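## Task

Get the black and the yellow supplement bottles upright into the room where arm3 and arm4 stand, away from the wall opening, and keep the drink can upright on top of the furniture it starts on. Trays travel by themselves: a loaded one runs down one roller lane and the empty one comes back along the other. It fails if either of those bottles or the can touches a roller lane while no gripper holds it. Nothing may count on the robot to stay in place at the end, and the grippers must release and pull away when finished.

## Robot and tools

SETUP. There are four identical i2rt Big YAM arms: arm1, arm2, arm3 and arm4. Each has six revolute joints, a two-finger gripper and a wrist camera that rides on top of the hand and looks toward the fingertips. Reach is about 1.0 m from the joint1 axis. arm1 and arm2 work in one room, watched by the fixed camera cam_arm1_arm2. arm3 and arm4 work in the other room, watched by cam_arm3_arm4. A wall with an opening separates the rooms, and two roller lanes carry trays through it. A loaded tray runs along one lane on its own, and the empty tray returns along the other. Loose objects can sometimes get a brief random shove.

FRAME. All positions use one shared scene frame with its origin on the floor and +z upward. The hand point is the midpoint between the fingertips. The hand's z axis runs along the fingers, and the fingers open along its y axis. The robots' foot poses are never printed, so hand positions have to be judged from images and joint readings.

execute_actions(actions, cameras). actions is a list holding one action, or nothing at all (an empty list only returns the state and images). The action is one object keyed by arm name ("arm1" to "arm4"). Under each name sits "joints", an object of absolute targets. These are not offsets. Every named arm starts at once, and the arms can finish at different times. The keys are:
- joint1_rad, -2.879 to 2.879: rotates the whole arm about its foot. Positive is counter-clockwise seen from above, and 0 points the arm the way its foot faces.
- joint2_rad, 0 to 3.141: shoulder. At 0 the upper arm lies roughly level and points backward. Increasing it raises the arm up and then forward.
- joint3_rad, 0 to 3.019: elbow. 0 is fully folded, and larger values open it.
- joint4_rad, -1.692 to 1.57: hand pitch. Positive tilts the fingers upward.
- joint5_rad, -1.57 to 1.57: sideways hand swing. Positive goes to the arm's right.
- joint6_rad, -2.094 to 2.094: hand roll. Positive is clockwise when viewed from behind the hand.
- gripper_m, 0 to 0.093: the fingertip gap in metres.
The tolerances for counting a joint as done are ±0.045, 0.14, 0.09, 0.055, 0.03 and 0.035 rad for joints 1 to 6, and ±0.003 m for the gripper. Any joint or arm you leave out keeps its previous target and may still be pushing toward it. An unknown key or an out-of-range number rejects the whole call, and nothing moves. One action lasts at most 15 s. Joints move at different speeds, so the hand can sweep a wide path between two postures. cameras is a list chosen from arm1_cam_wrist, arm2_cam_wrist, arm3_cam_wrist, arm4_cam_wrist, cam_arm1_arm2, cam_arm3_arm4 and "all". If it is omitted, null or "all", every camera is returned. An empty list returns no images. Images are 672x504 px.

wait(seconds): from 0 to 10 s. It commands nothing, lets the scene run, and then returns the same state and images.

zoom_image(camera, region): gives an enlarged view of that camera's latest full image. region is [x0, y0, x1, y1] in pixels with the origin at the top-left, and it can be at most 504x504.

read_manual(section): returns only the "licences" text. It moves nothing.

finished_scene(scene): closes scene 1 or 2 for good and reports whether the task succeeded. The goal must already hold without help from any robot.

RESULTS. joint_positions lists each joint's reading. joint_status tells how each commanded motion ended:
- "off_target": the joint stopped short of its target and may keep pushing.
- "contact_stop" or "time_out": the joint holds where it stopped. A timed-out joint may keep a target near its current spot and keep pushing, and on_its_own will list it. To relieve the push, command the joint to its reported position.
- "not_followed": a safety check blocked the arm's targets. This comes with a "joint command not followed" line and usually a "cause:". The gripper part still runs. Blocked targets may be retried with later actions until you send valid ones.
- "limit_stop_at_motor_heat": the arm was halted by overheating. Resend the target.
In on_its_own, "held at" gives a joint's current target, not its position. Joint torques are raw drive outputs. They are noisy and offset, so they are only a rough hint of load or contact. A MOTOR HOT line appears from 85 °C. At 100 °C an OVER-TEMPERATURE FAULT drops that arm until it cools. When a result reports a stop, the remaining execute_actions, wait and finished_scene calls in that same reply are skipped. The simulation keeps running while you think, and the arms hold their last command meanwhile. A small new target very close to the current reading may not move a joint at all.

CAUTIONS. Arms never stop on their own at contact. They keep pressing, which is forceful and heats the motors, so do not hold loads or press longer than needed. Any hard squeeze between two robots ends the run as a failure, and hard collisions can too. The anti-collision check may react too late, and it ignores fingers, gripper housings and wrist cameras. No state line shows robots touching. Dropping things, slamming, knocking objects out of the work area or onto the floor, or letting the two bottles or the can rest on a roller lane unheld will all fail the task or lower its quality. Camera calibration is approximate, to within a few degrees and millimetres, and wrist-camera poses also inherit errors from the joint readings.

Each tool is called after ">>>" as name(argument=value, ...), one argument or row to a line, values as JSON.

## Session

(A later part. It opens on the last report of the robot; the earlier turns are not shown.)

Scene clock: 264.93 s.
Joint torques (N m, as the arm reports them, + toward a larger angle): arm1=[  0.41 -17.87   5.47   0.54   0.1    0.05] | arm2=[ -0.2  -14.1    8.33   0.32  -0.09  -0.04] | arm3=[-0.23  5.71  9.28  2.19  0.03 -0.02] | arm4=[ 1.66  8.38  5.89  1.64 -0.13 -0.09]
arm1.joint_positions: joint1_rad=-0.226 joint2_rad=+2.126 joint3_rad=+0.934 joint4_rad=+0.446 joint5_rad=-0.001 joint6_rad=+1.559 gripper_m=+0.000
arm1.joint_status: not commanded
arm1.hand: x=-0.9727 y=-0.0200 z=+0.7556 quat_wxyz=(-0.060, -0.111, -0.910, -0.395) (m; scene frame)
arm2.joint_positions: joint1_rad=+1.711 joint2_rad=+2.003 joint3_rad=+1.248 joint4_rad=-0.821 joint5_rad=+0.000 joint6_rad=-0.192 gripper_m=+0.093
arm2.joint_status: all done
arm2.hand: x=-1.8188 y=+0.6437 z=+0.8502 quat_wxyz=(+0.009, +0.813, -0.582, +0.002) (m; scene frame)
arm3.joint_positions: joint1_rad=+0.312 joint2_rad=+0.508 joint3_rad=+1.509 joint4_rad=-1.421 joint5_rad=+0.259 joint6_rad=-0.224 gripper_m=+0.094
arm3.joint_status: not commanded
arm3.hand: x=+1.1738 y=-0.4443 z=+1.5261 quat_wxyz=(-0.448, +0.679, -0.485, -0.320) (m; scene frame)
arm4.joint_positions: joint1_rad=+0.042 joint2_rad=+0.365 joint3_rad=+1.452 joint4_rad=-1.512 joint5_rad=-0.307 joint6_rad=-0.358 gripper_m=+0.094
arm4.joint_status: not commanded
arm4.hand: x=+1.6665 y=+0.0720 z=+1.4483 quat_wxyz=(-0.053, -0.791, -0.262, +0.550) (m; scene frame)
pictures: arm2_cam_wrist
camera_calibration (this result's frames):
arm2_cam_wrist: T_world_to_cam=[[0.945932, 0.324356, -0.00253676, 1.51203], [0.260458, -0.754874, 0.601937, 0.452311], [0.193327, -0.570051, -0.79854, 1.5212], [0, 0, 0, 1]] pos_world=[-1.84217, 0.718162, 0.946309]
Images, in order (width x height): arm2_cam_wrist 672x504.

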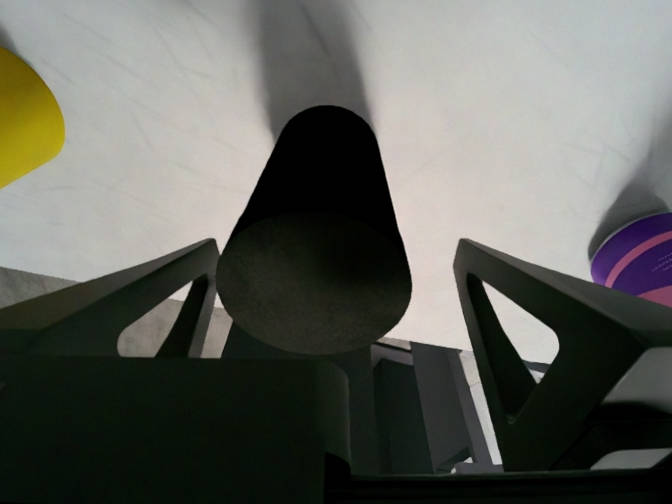

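>>> execute_actions(
  actions=[
    {"arm2": {"joints": {"joint1_rad": 1.733, "joint4_rad": -0.79, "gripper_m": 0.03}}},
  ],
  cameras=["arm2_cam_wrist", "cam_arm1_arm2"],
)

Scene clock: 276.10 s.
Joint torques (N m, as the arm reports them, + toward a larger angle): arm1=[  0.45 -17.99   5.44   0.55   0.09   0.05] | arm2=[  0.94 -14.75   8.3    0.41  -0.07  -0.05] | arm3=[-0.33  5.62  9.45  2.15  0.04 -0.01] | arm4=[ 1.6   8.33  5.83  1.71 -0.12 -0.09]
arm1.joint_positions: joint1_rad=-0.226 joint2_rad=+2.126 joint3_rad=+0.934 joint4_rad=+0.446 joint5_rad=-0.001 joint6_rad=+1.559 gripper_m=+0.000
arm1.joint_status: not commanded
arm1.hand: x=-0.9727 y=-0.0200 z=+0.7556 quat_wxyz=(-0.060, -0.111, -0.910, -0.395) (m; scene frame)
arm2.joint_positions: joint1_rad=+1.718 joint2_rad=+2.003 joint3_rad=+1.248 joint4_rad=-0.801 joint5_rad=+0.001 joint6_rad=-0.193 gripper_m=+0.058
arm2.joint_status: gripper_m off_target (ended at +0.058, target +0.030); the others done
arm2.hand: x=-1.8229 y=+0.6480 z=+0.8502 quat_wxyz=(+0.001, +0.815, -0.579, -0.004) (m; scene frame)
arm3.joint_positions: joint1_rad=+0.312 joint2_rad=+0.508 joint3_rad=+1.509 joint4_rad=-1.421 joint5_rad=+0.259 joint6_rad=-0.224 gripper_m=+0.094
arm3.joint_status: not commanded
arm3.hand: x=+1.1738 y=-0.4443 z=+1.5261 quat_wxyz=(-0.448, +0.679, -0.485, -0.320) (m; scene frame)
arm4.joint_positions: joint1_rad=+0.042 joint2_rad=+0.365 joint3_rad=+1.452 joint4_rad=-1.512 joint5_rad=-0.307 joint6_rad=-0.358 gripper_m=+0.094
arm4.joint_status: not commanded
arm4.hand: x=+1.6665 y=+0.0720 z=+1.4483 quat_wxyz=(-0.053, -0.791, -0.262, +0.550) (m; scene frame)
pictures: arm2_cam_wrist, cam_arm1_arm2
camera_calibration (this result's frames):
arm2_cam_wrist: T_world_to_cam=[[0.943612, 0.331046, 0.0019723, 1.50209], [0.267079, -0.764773, 0.586338, 0.488411], [0.195613, -0.552749, -0.810064, 1.52722], [0, 0, 0, 1]] pos_world=[-1.84658, 0.72043, 0.947811]
Images, in order (width x height): arm2_cam_wrist 672x504, cam_arm1_arm2 672x504.

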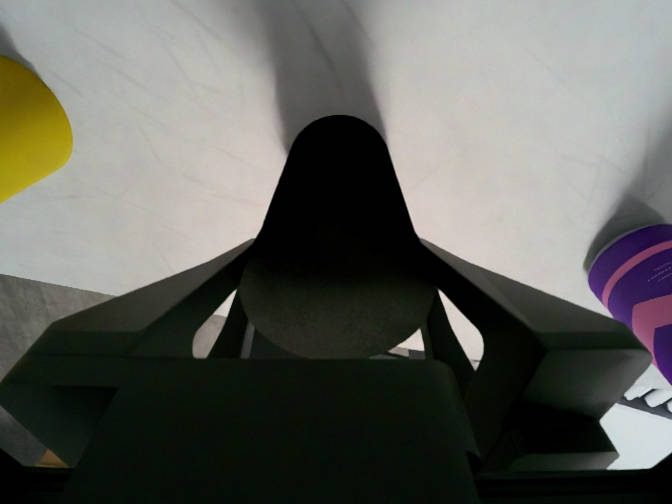

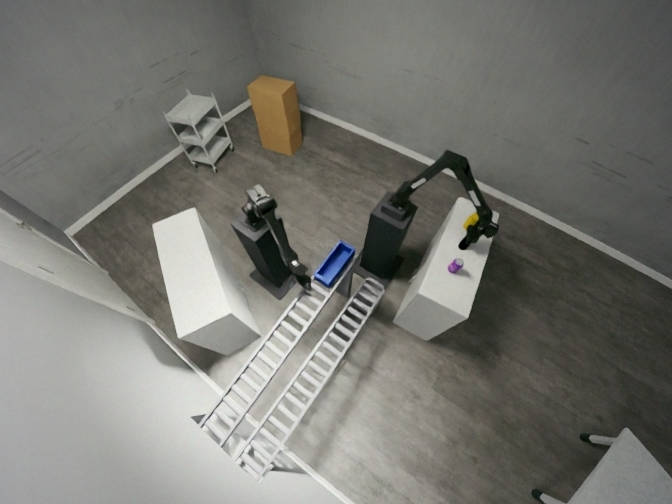

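>>> execute_actions(
  actions=[
    {"arm2": {"joints": {"joint1_rad": 1.58, "joint3_rad": 1.87, "joint4_rad": -1.255}}, "arm1": {"joints": {"joint1_rad": -0.17}}},
  ],
  cameras=["cam_arm1_arm2"],
)

>>> execute_actions(
  actions=[
    {"arm2": {"joints": {"joint1_rad": -0.2, "joint2_rad": 2.18}}},
  ],
  cameras=["arm2_cam_wrist", "cam_arm1_arm2", "arm1_cam_wrist"],
)

Scene clock: 300.03 s.
Joint torques (N m, as the arm reports them, + toward a larger angle): arm1=[ -0.24 -17.92   5.44   0.53   0.09   0.05] | arm2=[  0.93 -16.53  14.97  -0.1   -0.1   -0.01] | arm3=[-0.66  5.59  9.49  2.17  0.05 -0.01] | arm4=[ 1.71  8.3   5.85  1.67 -0.12 -0.09]
arm1.joint_positions: joint1_rad=-0.165 joint2_rad=+2.126 joint3_rad=+0.934 joint4_rad=+0.446 joint5_rad=-0.001 joint6_rad=+1.559 gripper_m=+0.000
arm1.joint_status: all done
arm1.hand: x=-1.0082 y=-0.0117 z=+0.7551 quat_wxyz=(-0.048, -0.083, -0.913, -0.396) (m; scene frame)
arm2.joint_positions: joint1_rad=+1.567 joint2_rad=+1.994 joint3_rad=+1.818 joint4_rad=-1.248 joint5_rad=+0.001 joint6_rad=-0.193 gripper_m=+0.058
arm2.joint_status: all done
arm2.hand: x=-1.7417 y=+0.7829 z=+1.0469 quat_wxyz=(-0.050, +0.767, -0.638, -0.045) (m; scene frame)
arm3.joint_positions: joint1_rad=+0.312 joint2_rad=+0.508 joint3_rad=+1.509 joint4_rad=-1.421 joint5_rad=+0.259 joint6_rad=-0.224 gripper_m=+0.094
arm3.joint_status: not commanded
arm3.hand: x=+1.1738 y=-0.4443 z=+1.5261 quat_wxyz=(-0.448, +0.679, -0.485, -0.320) (m; scene frame)
arm4.joint_positions: joint1_rad=+0.042 joint2_rad=+0.365 joint3_rad=+1.452 joint4_rad=-1.512 joint5_rad=-0.307 joint6_rad=-0.358 gripper_m=+0.094
arm4.joint_status: not commanded
arm4.hand: x=+1.6665 y=+0.0720 z=+1.4483 quat_wxyz=(-0.053, -0.791, -0.262, +0.550) (m; scene frame)
pictures: cam_arm1_arm2
Images, in order (width x height): cam_arm1_arm2 672x504.

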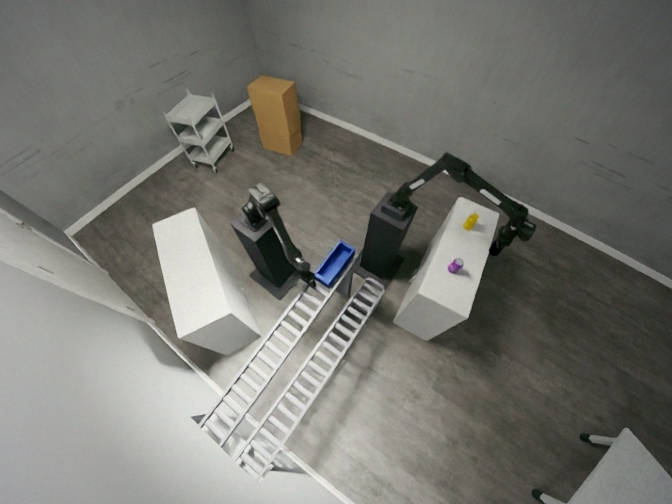

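Scene clock: 302.03 s.
Joint torques (N m, as the arm reports them, + toward a larger angle): arm1=[ -0.3  -17.92   5.43   0.52   0.1    0.05] | arm2=[  0.44 -18.88  12.01  -0.25  -0.14  -0.01] | arm3=[-0.51  5.23  9.41  2.18  0.03 -0.01] | arm4=[ 1.6   8.52  5.86  1.71 -0.13 -0.09]
arm1.joint_positions: joint1_rad=-0.165 joint2_rad=+2.126 joint3_rad=+0.934 joint4_rad=+0.446 joint5_rad=-0.001 joint6_rad=+1.559 gripper_m=+0.000
arm1.joint_status: not commanded
arm1.hand: x=-1.0082 y=-0.0117 z=+0.7551 quat_wxyz=(-0.048, -0.083, -0.913, -0.396) (m; scene frame)
arm2.joint_positions: joint1_rad=-0.212 joint2_rad=+2.214 joint3_rad=+1.841 joint4_rad=-1.246 joint5_rad=+0.003 joint6_rad=-0.193 gripper_m=+0.058
arm2.joint_status: all done
arm2.hand: x=-1.1160 y=-0.0096 z=+0.9230 quat_wxyz=(+0.027, -0.011, -1.000, +0.003) (m; scene frame)
arm3.joint_positions: joint1_rad=+0.312 joint2_rad=+0.508 joint3_rad=+1.509 joint4_rad=-1.421 joint5_rad=+0.259 joint6_rad=-0.224 gripper_m=+0.094
arm3.joint_status: not commanded
arm3.hand: x=+1.1738 y=-0.4443 z=+1.5261 quat_wxyz=(-0.448, +0.679, -0.485, -0.320) (m; scene frame)
arm4.joint_positions: joint1_rad=+0.042 joint2_rad=+0.365 joint3_rad=+1.452 joint4_rad=-1.512 joint5_rad=-0.307 joint6_rad=-0.358 gripper_m=+0.094
arm4.joint_status: not commanded
arm4.hand: x=+1.6665 y=+0.0720 z=+1.4483 quat_wxyz=(-0.053, -0.791, -0.262, +0.550) (m; scene frame)
pictures: arm1_cam_wrist, arm2_cam_wrist, cam_arm1_arm2
camera_calibration (this result's frames):
arm1_cam_wrist: T_world_to_cam=[[-0.119193, -0.663692, -0.738448, 0.435137], [-0.885498, -0.265354, 0.381419, -1.18058], [-0.449095, 0.699357, -0.55607, 0.100717], [0, 0, 0, 1]] pos_world=[-0.948304, -0.0949118, 0.827628]
arm2_cam_wrist: T_world_to_cam=[[-0.020381, -0.999668, 0.0157574, -0.0486207], [-0.773305, 0.0257518, 0.633511, -1.44302], [-0.633707, 0.000726325, -0.773573, 0.130514], [0, 0, 0, 1]] pos_world=[-1.03418, -0.0115391, 1.0159]
Images, in order (width x height): arm1_cam_wrist 672x504, arm2_cam_wrist 672x504, cam_arm1_arm2 672x504.

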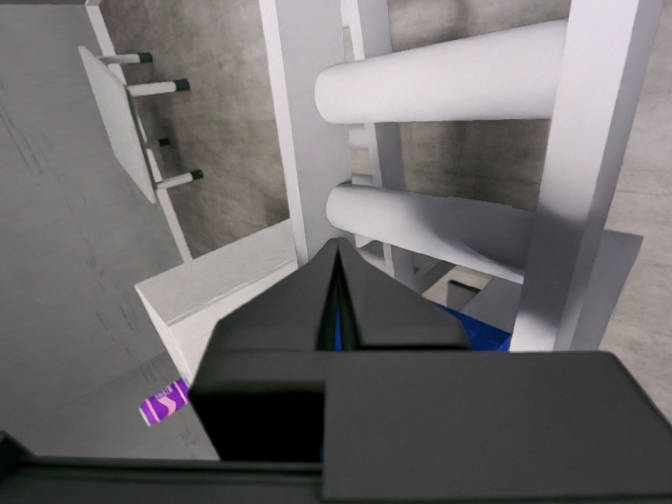

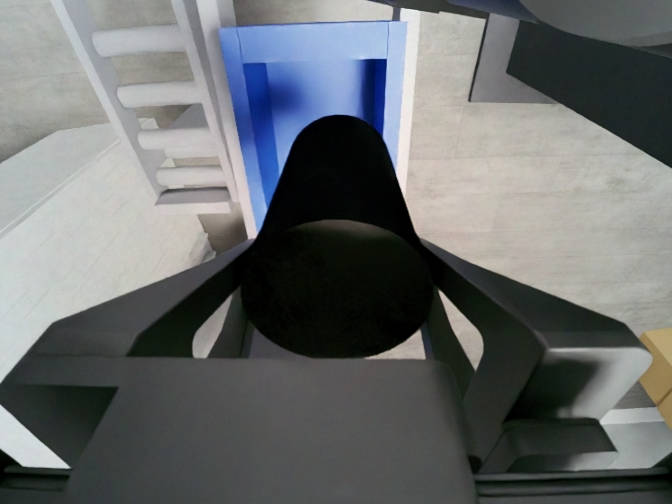

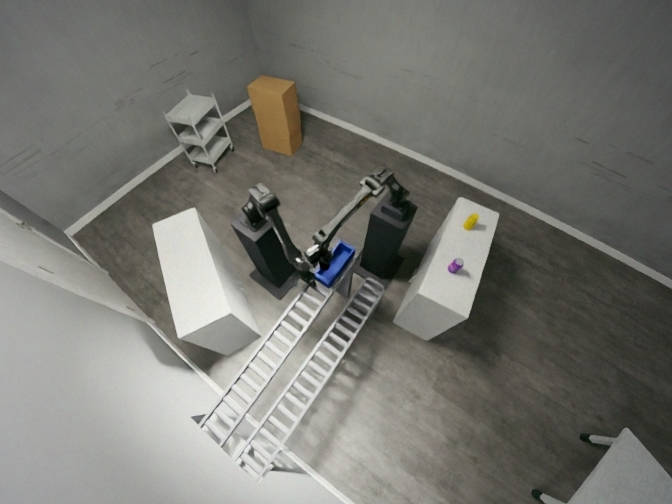

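>>> execute_actions(
  actions=[
    {"arm2": {"joints": {"joint1_rad": -0.18, "joint2_rad": 2.36, "joint3_rad": 1.8, "joint4_rad": -1.04}}},
  ],
  cameras=["arm2_cam_wrist", "cam_arm1_arm2"],
)

Scene clock: 318.07 s.
Joint torques (N m, as the arm reports them, + toward a larger angle): arm1=[  0.34 -17.39   5.47   0.56  -0.06   0.03] | arm2=[  0.37 -19.49   9.41   0.16  -0.15  -0.04] | arm3=[-0.54  5.47  9.42  2.18  0.06 -0.01] | arm4=[ 1.67  8.48  5.87  1.67 -0.12 -0.09]
arm1.joint_positions: joint1_rad=-0.172 joint2_rad=+2.119 joint3_rad=+0.934 joint4_rad=+0.446 joint5_rad=+0.003 joint6_rad=+1.560 gripper_m=+0.000
arm1.joint_status: not commanded
arm1.hand: x=-1.0033 y=-0.0108 z=+0.7596 quat_wxyz=(-0.051, -0.088, -0.911, -0.399) (m; scene frame)
arm2.joint_positions: joint1_rad=-0.190 joint2_rad=+2.393 joint3_rad=+1.788 joint4_rad=-1.049 joint5_rad=+0.002 joint6_rad=-0.193 gripper_m=+0.058
arm2.joint_status: all done
arm2.hand: x=-1.1219 y=+0.0043 z=+0.7908 quat_wxyz=(+0.044, -0.001, -0.999, -0.001) (m; scene frame)
arm3.joint_positions: joint1_rad=+0.312 joint2_rad=+0.508 joint3_rad=+1.509 joint4_rad=-1.421 joint5_rad=+0.259 joint6_rad=-0.224 gripper_m=+0.094
arm3.joint_status: not commanded
arm3.hand: x=+1.1738 y=-0.4443 z=+1.5261 quat_wxyz=(-0.448, +0.679, -0.485, -0.320) (m; scene frame)
arm4.joint_positions: joint1_rad=+0.042 joint2_rad=+0.365 joint3_rad=+1.452 joint4_rad=-1.512 joint5_rad=-0.307 joint6_rad=-0.358 gripper_m=+0.094
arm4.joint_status: not commanded
arm4.hand: x=+1.6665 y=+0.0720 z=+1.4483 quat_wxyz=(-0.053, -0.791, -0.262, +0.550) (m; scene frame)
pictures: arm2_cam_wrist, cam_arm1_arm2
camera_calibration (this result's frames):
arm2_cam_wrist: T_world_to_cam=[[0.00119418, -0.99997, 0.00759534, -0.00214826], [-0.751126, 0.00411717, 0.660146, -1.36031], [-0.660158, -0.00649339, -0.751099, -0.0228901], [0, 0, 0, 1]] pos_world=[-1.03687, 0.00330378, 0.880824]
Images, in order (width x height): arm2_cam_wrist 672x504, cam_arm1_arm2 672x504.

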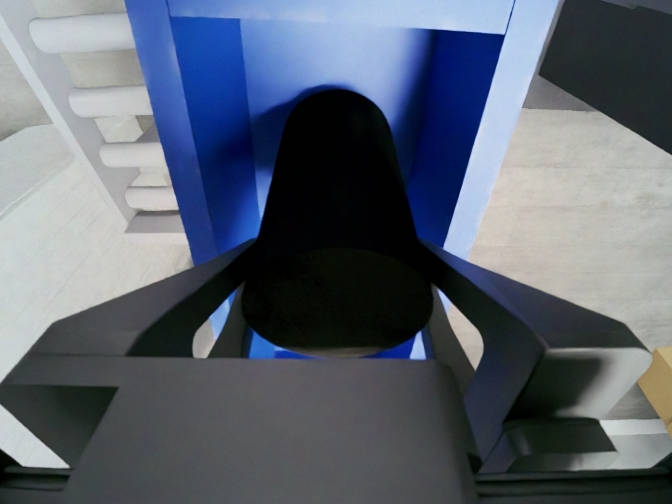

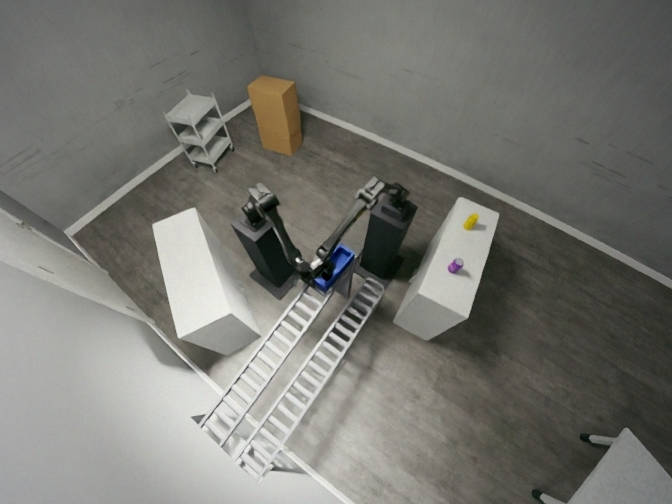

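>>> execute_actions(
  actions=[
    {"arm2": {"joints": {"joint2_rad": 1.88, "joint4_rad": -1.09, "gripper_m": 0.073}}},
  ],
  cameras=["arm2_cam_wrist", "cam_arm1_arm2"],
)

Scene clock: 343.50 s.
Joint torques (N m, as the arm reports them, + toward a larger angle): arm1=[  0.25 -17.34   5.5    0.53  -0.06   0.04] | arm2=[  0.45 -15.89  11.85   0.42  -0.16  -0.02] | arm3=[-0.7   5.48  9.36  2.19  0.04 -0.02] | arm4=[ 1.62  8.51  5.84  1.64 -0.13 -0.08]
arm1.joint_positions: joint1_rad=-0.172 joint2_rad=+2.119 joint3_rad=+0.934 joint4_rad=+0.446 joint5_rad=+0.003 joint6_rad=+1.560 gripper_m=+0.000
arm1.joint_status: not commanded
arm1.hand: x=-1.0033 y=-0.0108 z=+0.7596 quat_wxyz=(-0.051, -0.088, -0.911, -0.399) (m; scene frame)
arm2.joint_positions: joint1_rad=-0.190 joint2_rad=+1.899 joint3_rad=+1.788 joint4_rad=-1.083 joint5_rad=+0.002 joint6_rad=-0.193 gripper_m=+0.073
arm2.joint_status: all done
arm2.hand: x=-1.0813 y=+0.0008 z=+1.1108 quat_wxyz=(-0.180, +0.001, -0.983, +0.043) (m; scene frame)
arm3.joint_positions: joint1_rad=+0.312 joint2_rad=+0.508 joint3_rad=+1.509 joint4_rad=-1.421 joint5_rad=+0.259 joint6_rad=-0.224 gripper_m=+0.094
arm3.joint_status: not commanded
arm3.hand: x=+1.1738 y=-0.4443 z=+1.5261 quat_wxyz=(-0.448, +0.679, -0.485, -0.320) (m; scene frame)
arm4.joint_positions: joint1_rad=+0.042 joint2_rad=+0.365 joint3_rad=+1.452 joint4_rad=-1.512 joint5_rad=-0.307 joint6_rad=-0.358 gripper_m=+0.094
arm4.joint_status: not commanded
arm4.hand: x=+1.6665 y=+0.0720 z=+1.4483 quat_wxyz=(-0.053, -0.791, -0.262, +0.550) (m; scene frame)
pictures: arm2_cam_wrist, cam_arm1_arm2
camera_calibration (this result's frames):
arm2_cam_wrist: T_world_to_cam=[[-0.0158018, -0.995412, 0.0943706, -0.122888], [-0.963634, 0.0403416, 0.264164, -1.33101], [-0.266759, -0.0867644, -0.95985, 0.901557], [0, 0, 0, 1]] pos_world=[-1.04405, 0.00959368, 1.22856]
Images, in order (width x height): arm2_cam_wrist 672x504, cam_arm1_arm2 672x504.

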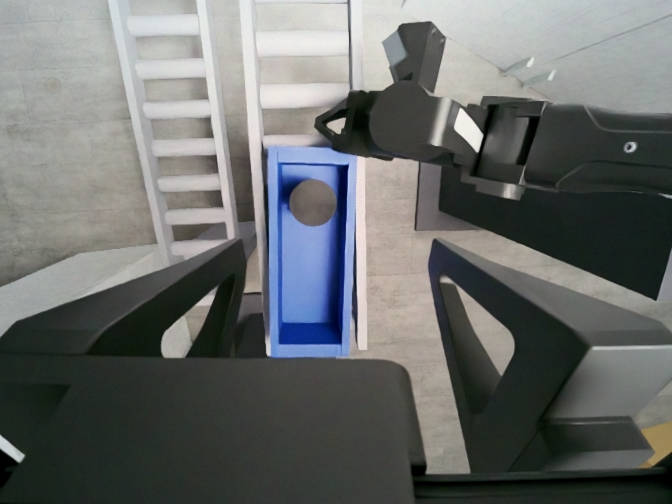

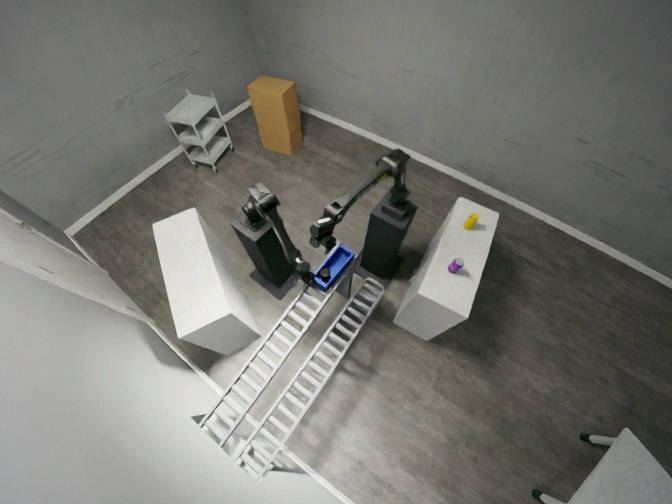

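>>> execute_actions(
  actions=[
    {"arm2": {"joints": {"joint1_rad": 2.05, "joint3_rad": 1.42, "joint6_rad": -0.215, "gripper_m": 0.093}}},
  ],
  cameras=["arm2_cam_wrist", "cam_arm1_arm2"],
)

Scene clock: 355.33 s.
Joint torques (N m, as the arm reports them, + toward a larger angle): arm1=[  0.33 -17.31   5.55   0.52  -0.07   0.04] | arm2=[ -0.31 -14.65   8.71  -0.09  -0.06  -0.03] | arm3=[-0.44  5.3   9.36  2.17  0.04 -0.04] | arm4=[ 1.77  8.37  5.84  1.64 -0.13 -0.08]
arm1.joint_positions: joint1_rad=-0.172 joint2_rad=+2.119 joint3_rad=+0.934 joint4_rad=+0.446 joint5_rad=+0.003 joint6_rad=+1.560 gripper_m=+0.000
arm1.joint_status: not commanded
arm1.hand: x=-1.0033 y=-0.0108 z=+0.7596 quat_wxyz=(-0.051, -0.088, -0.911, -0.399) (m; scene frame)
arm2.joint_positions: joint1_rad=+2.058 joint2_rad=+1.901 joint3_rad=+1.427 joint4_rad=-1.083 joint5_rad=+0.000 joint6_rad=-0.207 gripper_m=+0.093
arm2.joint_status: all done
arm2.hand: x=-2.0037 y=+0.6197 z=+0.9596 quat_wxyz=(+0.003, +0.905, -0.426, -0.006) (m; scene frame)
arm3.joint_positions: joint1_rad=+0.312 joint2_rad=+0.508 joint3_rad=+1.509 joint4_rad=-1.421 joint5_rad=+0.259 joint6_rad=-0.224 gripper_m=+0.094
arm3.joint_status: not commanded
arm3.hand: x=+1.1738 y=-0.4443 z=+1.5261 quat_wxyz=(-0.448, +0.679, -0.485, -0.320) (m; scene frame)
arm4.joint_positions: joint1_rad=+0.042 joint2_rad=+0.365 joint3_rad=+1.452 joint4_rad=-1.512 joint5_rad=-0.307 joint6_rad=-0.358 gripper_m=+0.094
arm4.joint_status: not commanded
arm4.hand: x=+1.6665 y=+0.0720 z=+1.4483 quat_wxyz=(-0.053, -0.791, -0.262, +0.550) (m; scene frame)
pictures: arm2_cam_wrist, cam_arm1_arm2
camera_calibration (this result's frames):
arm2_cam_wrist: T_world_to_cam=[[0.770101, 0.63792, -0.00164037, 1.14753], [0.518342, -0.624243, 0.584502, 0.868934], [0.371841, -0.450976, -0.811391, 1.92688], [0, 0, 0, 1]] pos_world=[-2.05061, 0.679366, 1.05744]
Images, in order (width x height): arm2_cam_wrist 672x504, cam_arm1_arm2 672x504.

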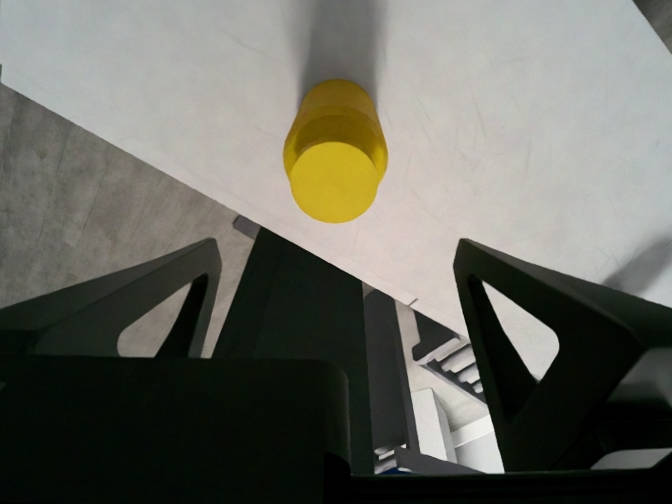

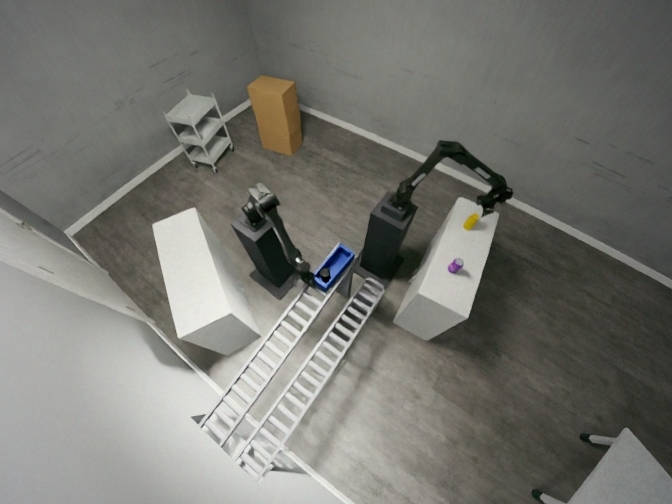

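>>> zoom_image(
  camera="arm2_cam_wrist",
  region=[260, 60, 420, 240],
)

Region (260, 60, 420, 240) of arm2_cam_wrist's 672x504 image, scaled by 2.800, with more detail than that image has.

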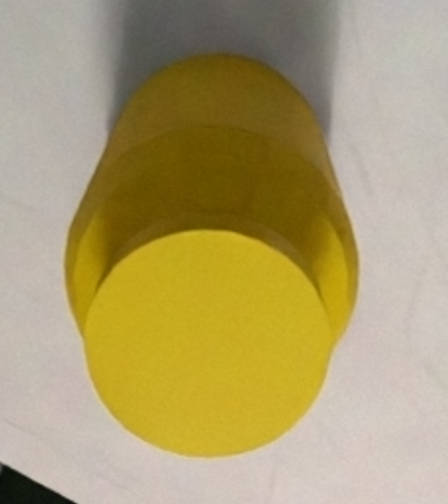

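>>> execute_actions(
  actions=[
    {"arm2": {"joints": {"joint2_rad": 1.997, "joint3_rad": 1.364, "joint4_rad": -0.89, "gripper_m": 0.075}}},
  ],
  cameras=["arm2_cam_wrist"],
)

Scene clock: 377.60 s.
Joint torques (N m, as the arm reports them, + toward a larger angle): arm1=[  0.22 -17.32   5.52   0.54  -0.06   0.04] | arm2=[ -0.49 -15.76   8.43   0.44  -0.05  -0.02] | arm3=[-0.5   5.72  9.41  2.27  0.03 -0.01] | arm4=[ 1.68  8.58  5.87  1.68 -0.13 -0.07]
arm1.joint_positions: joint1_rad=-0.172 joint2_rad=+2.119 joint3_rad=+0.934 joint4_rad=+0.446 joint5_rad=+0.003 joint6_rad=+1.560 gripper_m=+0.000
arm1.joint_status: not commanded
arm1.hand: x=-1.0033 y=-0.0108 z=+0.7596 quat_wxyz=(-0.051, -0.088, -0.911, -0.399) (m; scene frame)
arm2.joint_positions: joint1_rad=+2.058 joint2_rad=+2.016 joint3_rad=+1.360 joint4_rad=-0.901 joint5_rad=+0.000 joint6_rad=-0.207 gripper_m=+0.075
arm2.joint_status: all done
arm2.hand: x=-2.0045 y=+0.6191 z=+0.8774 quat_wxyz=(+0.003, +0.905, -0.426, -0.006) (m; scene frame)
arm3.joint_positions: joint1_rad=+0.312 joint2_rad=+0.508 joint3_rad=+1.509 joint4_rad=-1.421 joint5_rad=+0.259 joint6_rad=-0.224 gripper_m=+0.094
arm3.joint_status: not commanded
arm3.hand: x=+1.1738 y=-0.4443 z=+1.5261 quat_wxyz=(-0.448, +0.679, -0.485, -0.320) (m; scene frame)
arm4.joint_positions: joint1_rad=+0.042 joint2_rad=+0.365 joint3_rad=+1.452 joint4_rad=-1.512 joint5_rad=-0.307 joint6_rad=-0.358 gripper_m=+0.094
arm4.joint_status: not commanded
arm4.hand: x=+1.6665 y=+0.0720 z=+1.4483 quat_wxyz=(-0.053, -0.791, -0.262, +0.550) (m; scene frame)
pictures: arm2_cam_wrist
camera_calibration (this result's frames):
arm2_cam_wrist: T_world_to_cam=[[0.770106, 0.637914, -0.00148198, 1.14829], [0.518543, -0.624643, 0.583896, 0.918224], [0.37155, -0.450431, -0.811827, 1.85965], [0, 0, 0, 1]] pos_world=[-2.0514, 0.678693, 0.975268]
Images, in order (width x height): arm2_cam_wrist 672x504.

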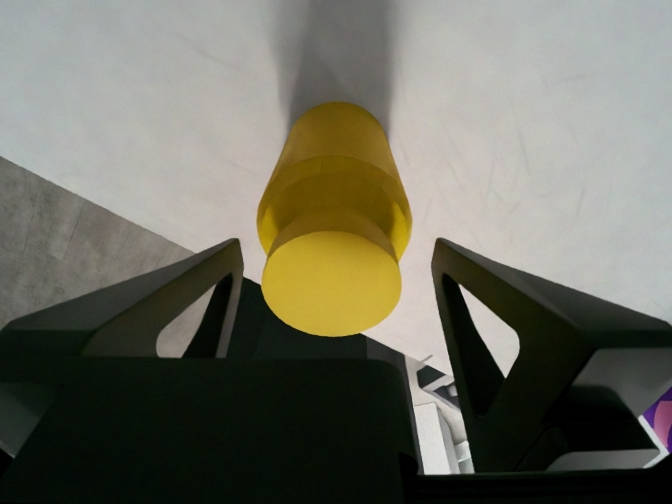

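>>> zoom_image(
  camera="arm2_cam_wrist",
  region=[230, 90, 450, 350],
)

Region (230, 90, 450, 350) of arm2_cam_wrist's 672x504 image, scaled by 1.938, with more detail than that image has; it fills the left 426 columns of this view, and the rest is white.

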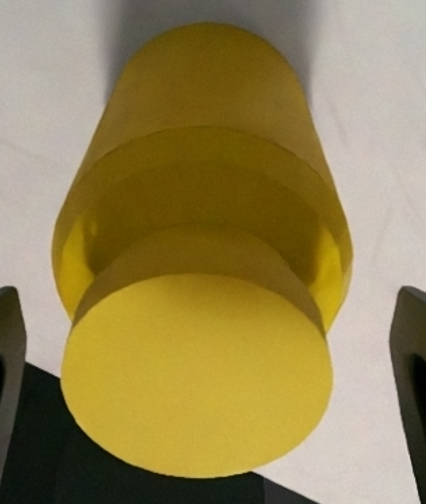

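>>> execute_actions(
  actions=[
    {"arm2": {"joints": {"gripper_m": 0.02}}},
  ],
  cameras=["arm2_cam_wrist"],
)

Scene clock: 393.00 s.
Joint torques (N m, as the arm reports them, + toward a larger angle): arm1=[  0.34 -17.35   5.56   0.54  -0.06   0.04] | arm2=[ -0.31 -14.88   8.48   0.42  -0.09  -0.02] | arm3=[-0.55  5.27  9.4   2.18  0.04  0.  ] | arm4=[ 1.5   8.53  5.84  1.66 -0.13 -0.09]
arm1.joint_positions: joint1_rad=-0.172 joint2_rad=+2.119 joint3_rad=+0.934 joint4_rad=+0.446 joint5_rad=+0.003 joint6_rad=+1.560 gripper_m=+0.000
arm1.joint_status: not commanded
arm1.hand: x=-1.0033 y=-0.0108 z=+0.7596 quat_wxyz=(-0.051, -0.088, -0.911, -0.399) (m; scene frame)
arm2.joint_positions: joint1_rad=+2.058 joint2_rad=+2.016 joint3_rad=+1.360 joint4_rad=-0.900 joint5_rad=+0.000 joint6_rad=-0.208 gripper_m=+0.045
arm2.joint_status: gripper_m off_target (ended at +0.045, target +0.020)
arm2.hand: x=-2.0045 y=+0.6192 z=+0.8774 quat_wxyz=(+0.003, +0.905, -0.426, -0.006) (m; scene frame)
arm3.joint_positions: joint1_rad=+0.312 joint2_rad=+0.508 joint3_rad=+1.509 joint4_rad=-1.421 joint5_rad=+0.259 joint6_rad=-0.224 gripper_m=+0.094
arm3.joint_status: not commanded
arm3.hand: x=+1.1738 y=-0.4443 z=+1.5261 quat_wxyz=(-0.448, +0.679, -0.485, -0.320) (m; scene frame)
arm4.joint_positions: joint1_rad=+0.042 joint2_rad=+0.365 joint3_rad=+1.452 joint4_rad=-1.512 joint5_rad=-0.307 joint6_rad=-0.358 gripper_m=+0.094
arm4.joint_status: not commanded
arm4.hand: x=+1.6665 y=+0.0720 z=+1.4483 quat_wxyz=(-0.053, -0.791, -0.262, +0.550) (m; scene frame)
pictures: arm2_cam_wrist
camera_calibration (this result's frames):
arm2_cam_wrist: T_world_to_cam=[[0.769868, 0.638203, -0.00102623, 1.14715], [0.518683, -0.624752, 0.583655, 0.918848], [0.371849, -0.449869, -0.812001, 1.8601], [0, 0, 0, 1]] pos_world=[-2.05142, 0.678738, 0.975291]
Images, in order (width x height): arm2_cam_wrist 672x504.

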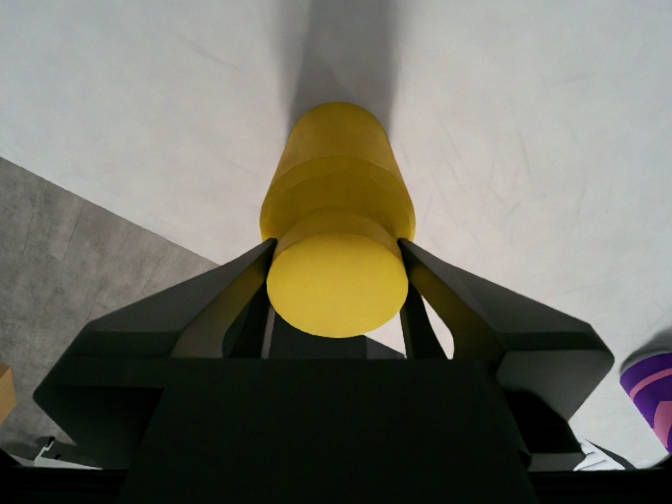

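>>> execute_actions(
  actions=[
    {"arm2": {"joints": {"joint1_rad": 1.68, "joint2_rad": 1.74, "joint3_rad": 1.44, "joint4_rad": -1.1}}},
  ],
  cameras=["arm2_cam_wrist", "cam_arm1_arm2"],
)

Scene clock: 423.10 s.
Joint torques (N m, as the arm reports them, + toward a larger angle): arm1=[  0.19 -17.43   5.5    0.55  -0.06   0.04] | arm2=[  0.43 -13.81  12.86  -0.04  -0.13  -0.02] | arm3=[-0.54  5.54  9.5   2.21  0.04 -0.02] | arm4=[ 1.66  8.38  5.82  1.67 -0.13 -0.09]
arm1.joint_positions: joint1_rad=-0.172 joint2_rad=+2.119 joint3_rad=+0.934 joint4_rad=+0.446 joint5_rad=+0.003 joint6_rad=+1.560 gripper_m=+0.000
arm1.joint_status: not commanded
arm1.hand: x=-1.0033 y=-0.0108 z=+0.7596 quat_wxyz=(-0.051, -0.088, -0.911, -0.399) (m; scene frame)
arm2.joint_positions: joint1_rad=+1.674 joint2_rad=+1.755 joint3_rad=+1.407 joint4_rad=-1.093 joint5_rad=+0.002 joint6_rad=-0.208 gripper_m=+0.045
arm2.joint_status: all done
arm2.hand: x=-1.8010 y=+0.6776 z=+1.0273 quat_wxyz=(-0.042, +0.805, -0.590, -0.042) (m; scene frame)
arm3.joint_positions: joint1_rad=+0.312 joint2_rad=+0.508 joint3_rad=+1.509 joint4_rad=-1.421 joint5_rad=+0.259 joint6_rad=-0.224 gripper_m=+0.094
arm3.joint_status: not commanded
arm3.hand: x=+1.1738 y=-0.4443 z=+1.5261 quat_wxyz=(-0.448, +0.679, -0.485, -0.320) (m; scene frame)
arm4.joint_positions: joint1_rad=+0.042 joint2_rad=+0.365 joint3_rad=+1.452 joint4_rad=-1.512 joint5_rad=-0.307 joint6_rad=-0.358 gripper_m=+0.094
arm4.joint_status: not commanded
arm4.hand: x=+1.6665 y=+0.0720 z=+1.4483 quat_wxyz=(-0.053, -0.791, -0.262, +0.550) (m; scene frame)
pictures: arm2_cam_wrist, cam_arm1_arm2
camera_calibration (this result's frames):
arm2_cam_wrist: T_world_to_cam=[[0.953155, 0.301263, 0.0271162, 1.48287], [0.249393, -0.833434, 0.493144, 0.511799], [0.171166, -0.46328, -0.869525, 1.63918], [0, 0, 0, 1]] pos_world=[-1.82161, 0.739218, 1.13271]
Images, in order (width x height): arm2_cam_wrist 672x504, cam_arm1_arm2 672x504.

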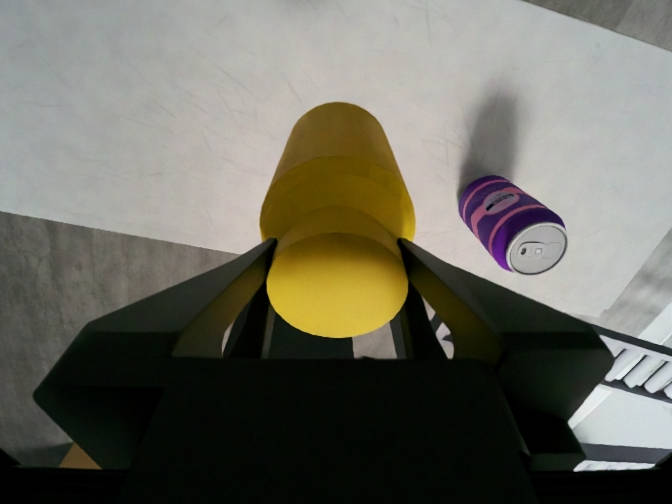

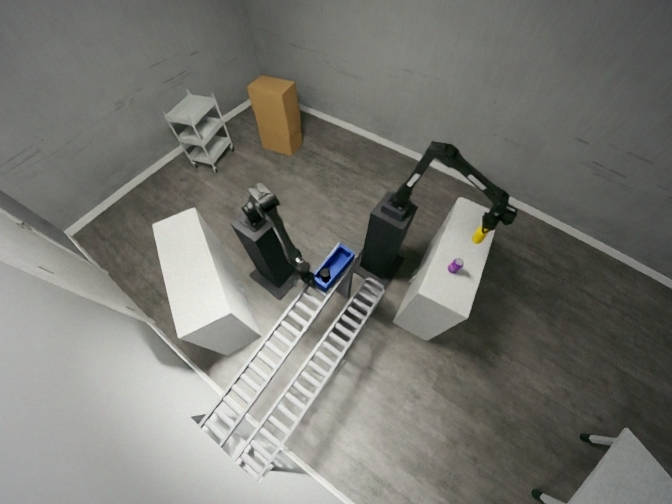

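>>> execute_actions(
  actions=[
    {"arm2": {"joints": {"joint1_rad": -0.199, "joint2_rad": 1.7, "joint4_rad": -1.4}}},
  ],
  cameras=["arm2_cam_wrist", "cam_arm1_arm2"],
)

Scene clock: 429.87 s.
Joint torques (N m, as the arm reports them, + toward a larger angle): arm1=[  0.27 -17.35   5.54   0.54  -0.06   0.04] | arm2=[  0.27 -12.9   12.54  -0.72  -0.13  -0.07] | arm3=[-0.51  5.5   9.44  2.2   0.04 -0.01] | arm4=[ 1.59  8.5   5.91  1.73 -0.12 -0.07]
arm1.joint_positions: joint1_rad=-0.172 joint2_rad=+2.119 joint3_rad=+0.934 joint4_rad=+0.446 joint5_rad=+0.003 joint6_rad=+1.560 gripper_m=+0.000
arm1.joint_status: not commanded
arm1.hand: x=-1.0033 y=-0.0108 z=+0.7596 quat_wxyz=(-0.051, -0.088, -0.911, -0.399) (m; scene frame)
arm2.joint_positions: joint1_rad=-0.204 joint2_rad=+1.729 joint3_rad=+1.407 joint4_rad=-1.389 joint5_rad=+0.002 joint6_rad=-0.208 gripper_m=+0.045
arm2.joint_status: all done
arm2.hand: x=-1.2811 y=+0.0324 z=+1.0452 quat_wxyz=(+0.072, +0.000, -0.997, -0.007) (m; scene frame)
arm3.joint_positions: joint1_rad=+0.312 joint2_rad=+0.508 joint3_rad=+1.509 joint4_rad=-1.421 joint5_rad=+0.259 joint6_rad=-0.224 gripper_m=+0.094
arm3.joint_status: not commanded
arm3.hand: x=+1.1738 y=-0.4443 z=+1.5261 quat_wxyz=(-0.448, +0.679, -0.485, -0.320) (m; scene frame)
arm4.joint_positions: joint1_rad=+0.042 joint2_rad=+0.365 joint3_rad=+1.452 joint4_rad=-1.512 joint5_rad=-0.307 joint6_rad=-0.358 gripper_m=+0.094
arm4.joint_status: not commanded
arm4.hand: x=+1.6665 y=+0.0720 z=+1.4483 quat_wxyz=(-0.053, -0.791, -0.262, +0.550) (m; scene frame)
pictures: arm2_cam_wrist, cam_arm1_arm2
camera_calibration (this result's frames):
arm2_cam_wrist: T_world_to_cam=[[0.00108362, -0.999982, -0.00582784, 0.0380721], [-0.71348, -0.00485655, 0.700659, -1.64174], [-0.700675, 0.0033988, -0.713473, -0.0282845], [0, 0, 0, 1]] pos_world=[-1.19121, 0.0301944, 1.13034]
Images, in order (width x height): arm2_cam_wrist 672x504, cam_arm1_arm2 672x504.

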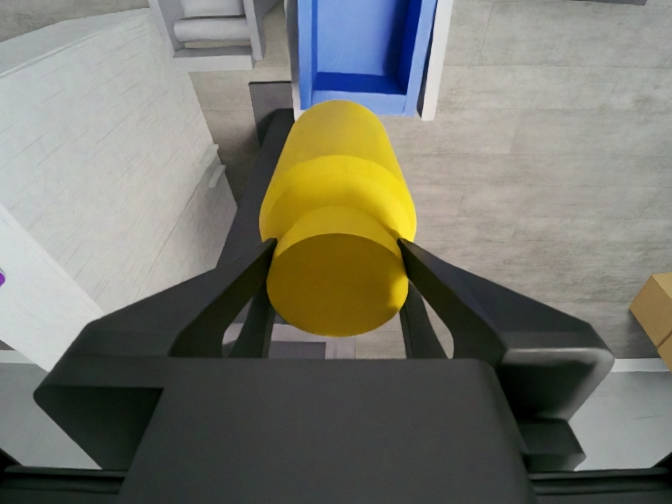

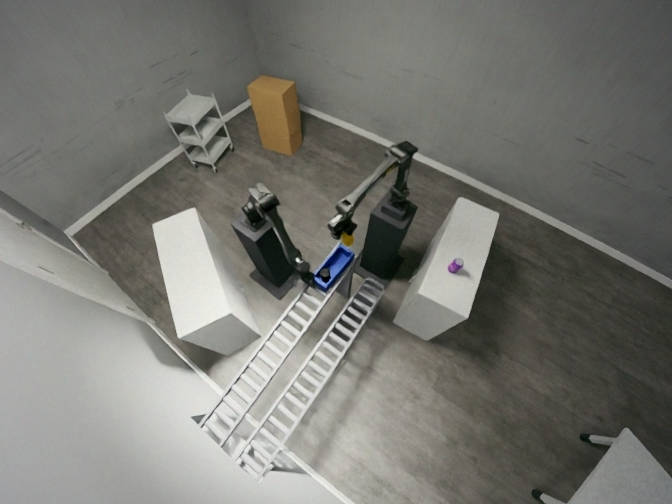

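>>> execute_actions(
  actions=[
    {"arm2": {"joints": {"joint1_rad": -0.227, "joint2_rad": 2.1, "joint3_rad": 1.42, "joint4_rad": -0.905}}},
  ],
  cameras=["arm2_cam_wrist", "cam_arm1_arm2"],
)

Scene clock: 438.80 s.
Joint torques (N m, as the arm reports them, + toward a larger angle): arm1=[  0.4  -17.32   5.5    0.54  -0.11   0.03] | arm2=[ -0.52 -16.46   9.13   0.23  -0.14   0.  ] | arm3=[-0.11  5.35  9.36  2.26  0.03 -0.01] | arm4=[ 1.61  8.4   5.82  1.68 -0.12 -0.08]
arm1.joint_positions: joint1_rad=-0.174 joint2_rad=+2.118 joint3_rad=+0.934 joint4_rad=+0.446 joint5_rad=+0.004 joint6_rad=+1.560 gripper_m=+0.000
arm1.joint_status: not commanded
arm1.hand: x=-1.0020 y=-0.0110 z=+0.7598 quat_wxyz=(-0.052, -0.089, -0.911, -0.399) (m; scene frame)
arm2.joint_positions: joint1_rad=-0.213 joint2_rad=+2.124 joint3_rad=+1.404 joint4_rad=-0.912 joint5_rad=+0.002 joint6_rad=-0.208 gripper_m=+0.045
arm2.joint_status: all done
arm2.hand: x=-1.2113 y=+0.0095 z=+0.8349 quat_wxyz=(+0.034, -0.005, -0.999, +0.001) (m; scene frame)
arm3.joint_positions: joint1_rad=+0.312 joint2_rad=+0.508 joint3_rad=+1.509 joint4_rad=-1.421 joint5_rad=+0.259 joint6_rad=-0.224 gripper_m=+0.094
arm3.joint_status: not commanded
arm3.hand: x=+1.1738 y=-0.4443 z=+1.5261 quat_wxyz=(-0.448, +0.679, -0.485, -0.320) (m; scene frame)
arm4.joint_positions: joint1_rad=+0.042 joint2_rad=+0.365 joint3_rad=+1.452 joint4_rad=-1.512 joint5_rad=-0.307 joint6_rad=-0.358 gripper_m=+0.094
arm4.joint_status: not commanded
arm4.hand: x=+1.6665 y=+0.0720 z=+1.4483 quat_wxyz=(-0.053, -0.791, -0.262, +0.550) (m; scene frame)
pictures: arm2_cam_wrist, cam_arm1_arm2
camera_calibration (this result's frames):
arm2_cam_wrist: T_world_to_cam=[[-0.00716841, -0.99992, 0.0104496, -0.00968397], [-0.7647, 0.012215, 0.64427, -1.45986], [-0.644346, -0.00337239, -0.764727, -0.0182572], [0, 0, 0, 1]] pos_world=[-1.12819, 0.00808741, 0.926683]
Images, in order (width x height): arm2_cam_wrist 672x504, cam_arm1_arm2 672x504.

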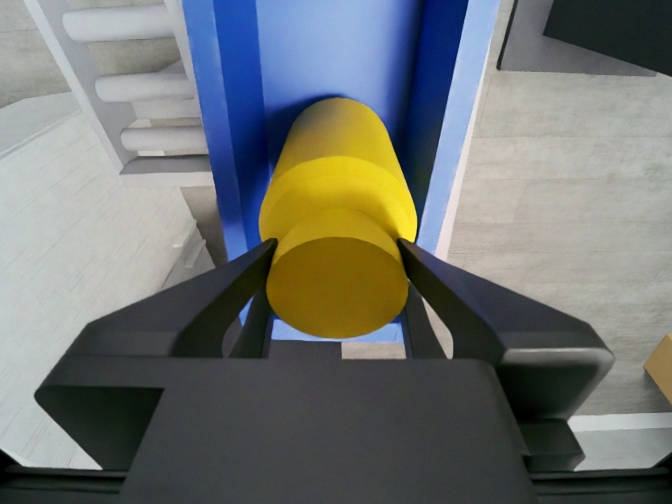

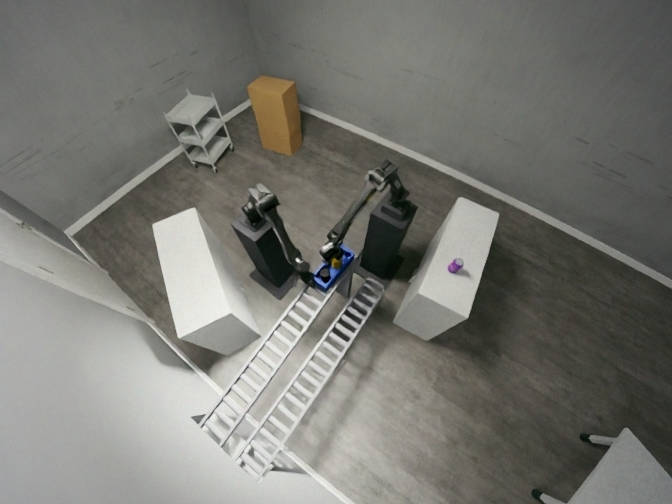

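>>> execute_actions(
  actions=[
    {"arm2": {"joints": {"joint2_rad": 1.9, "gripper_m": 0.085}}, "arm1": {"joints": {"joint1_rad": -0.5, "joint2_rad": 1.8}}},
  ],
  cameras=["arm2_cam_wrist", "cam_arm1_arm2"],
)

Scene clock: 446.20 s.
Joint torques (N m, as the arm reports them, + toward a larger angle): arm1=[  0.41 -15.24   8.12   1.01  -0.07   0.02] | arm2=[ -1.17 -13.38  10.61   0.37  -0.14   0.04] | arm3=[-0.57  5.51  9.41  2.2   0.04 -0.01] | arm4=[ 1.62  8.29  5.86  1.64 -0.13 -0.09]
arm1.joint_positions: joint1_rad=-0.500 joint2_rad=+1.782 joint3_rad=+0.934 joint4_rad=+0.439 joint5_rad=+0.002 joint6_rad=+1.560 gripper_m=+0.000
arm1.joint_status: all done
arm1.hand: x=-0.8004 y=-0.0440 z=+0.9656 quat_wxyz=(-0.155, -0.214, -0.808, -0.527) (m; scene frame)
arm2.joint_positions: joint1_rad=-0.213 joint2_rad=+1.902 joint3_rad=+1.404 joint4_rad=-0.912 joint5_rad=+0.002 joint6_rad=-0.208 gripper_m=+0.085
arm2.joint_status: all done
arm2.hand: x=-1.1777 y=+0.0038 z=+0.9563 quat_wxyz=(-0.074, -0.004, -0.997, +0.024) (m; scene frame)
arm3.joint_positions: joint1_rad=+0.312 joint2_rad=+0.508 joint3_rad=+1.509 joint4_rad=-1.421 joint5_rad=+0.259 joint6_rad=-0.224 gripper_m=+0.094
arm3.joint_status: not commanded
arm3.hand: x=+1.1738 y=-0.4443 z=+1.5261 quat_wxyz=(-0.448, +0.679, -0.485, -0.320) (m; scene frame)
arm4.joint_positions: joint1_rad=+0.042 joint2_rad=+0.365 joint3_rad=+1.452 joint4_rad=-1.512 joint5_rad=-0.307 joint6_rad=-0.358 gripper_m=+0.094
arm4.joint_status: not commanded
arm4.hand: x=+1.6665 y=+0.0720 z=+1.4483 quat_wxyz=(-0.053, -0.791, -0.262, +0.550) (m; scene frame)
pictures: arm2_cam_wrist, cam_arm1_arm2
camera_calibration (this result's frames):
arm2_cam_wrist: T_world_to_cam=[[-0.0113627, -0.99834, 0.056471, -0.0653581], [-0.885341, 0.0362958, 0.463524, -1.48168], [-0.464804, -0.0447292, -0.884283, 0.42216], [0, 0, 0, 1]] pos_world=[-1.11631, 0.0074121, 1.0638]
Images, in order (width x height): arm2_cam_wrist 672x504, cam_arm1_arm2 672x504.

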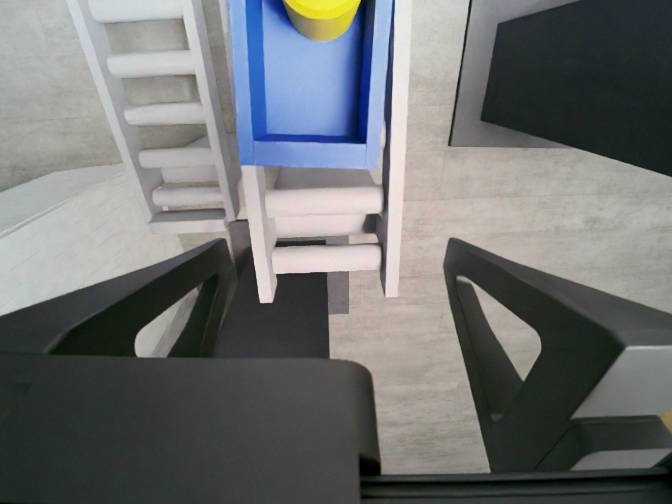

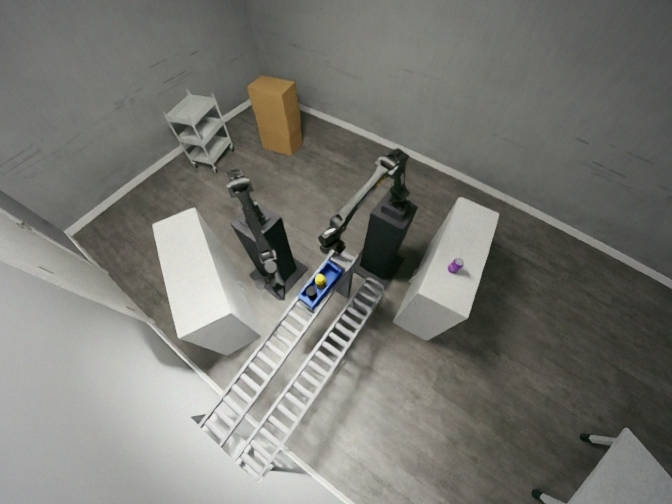

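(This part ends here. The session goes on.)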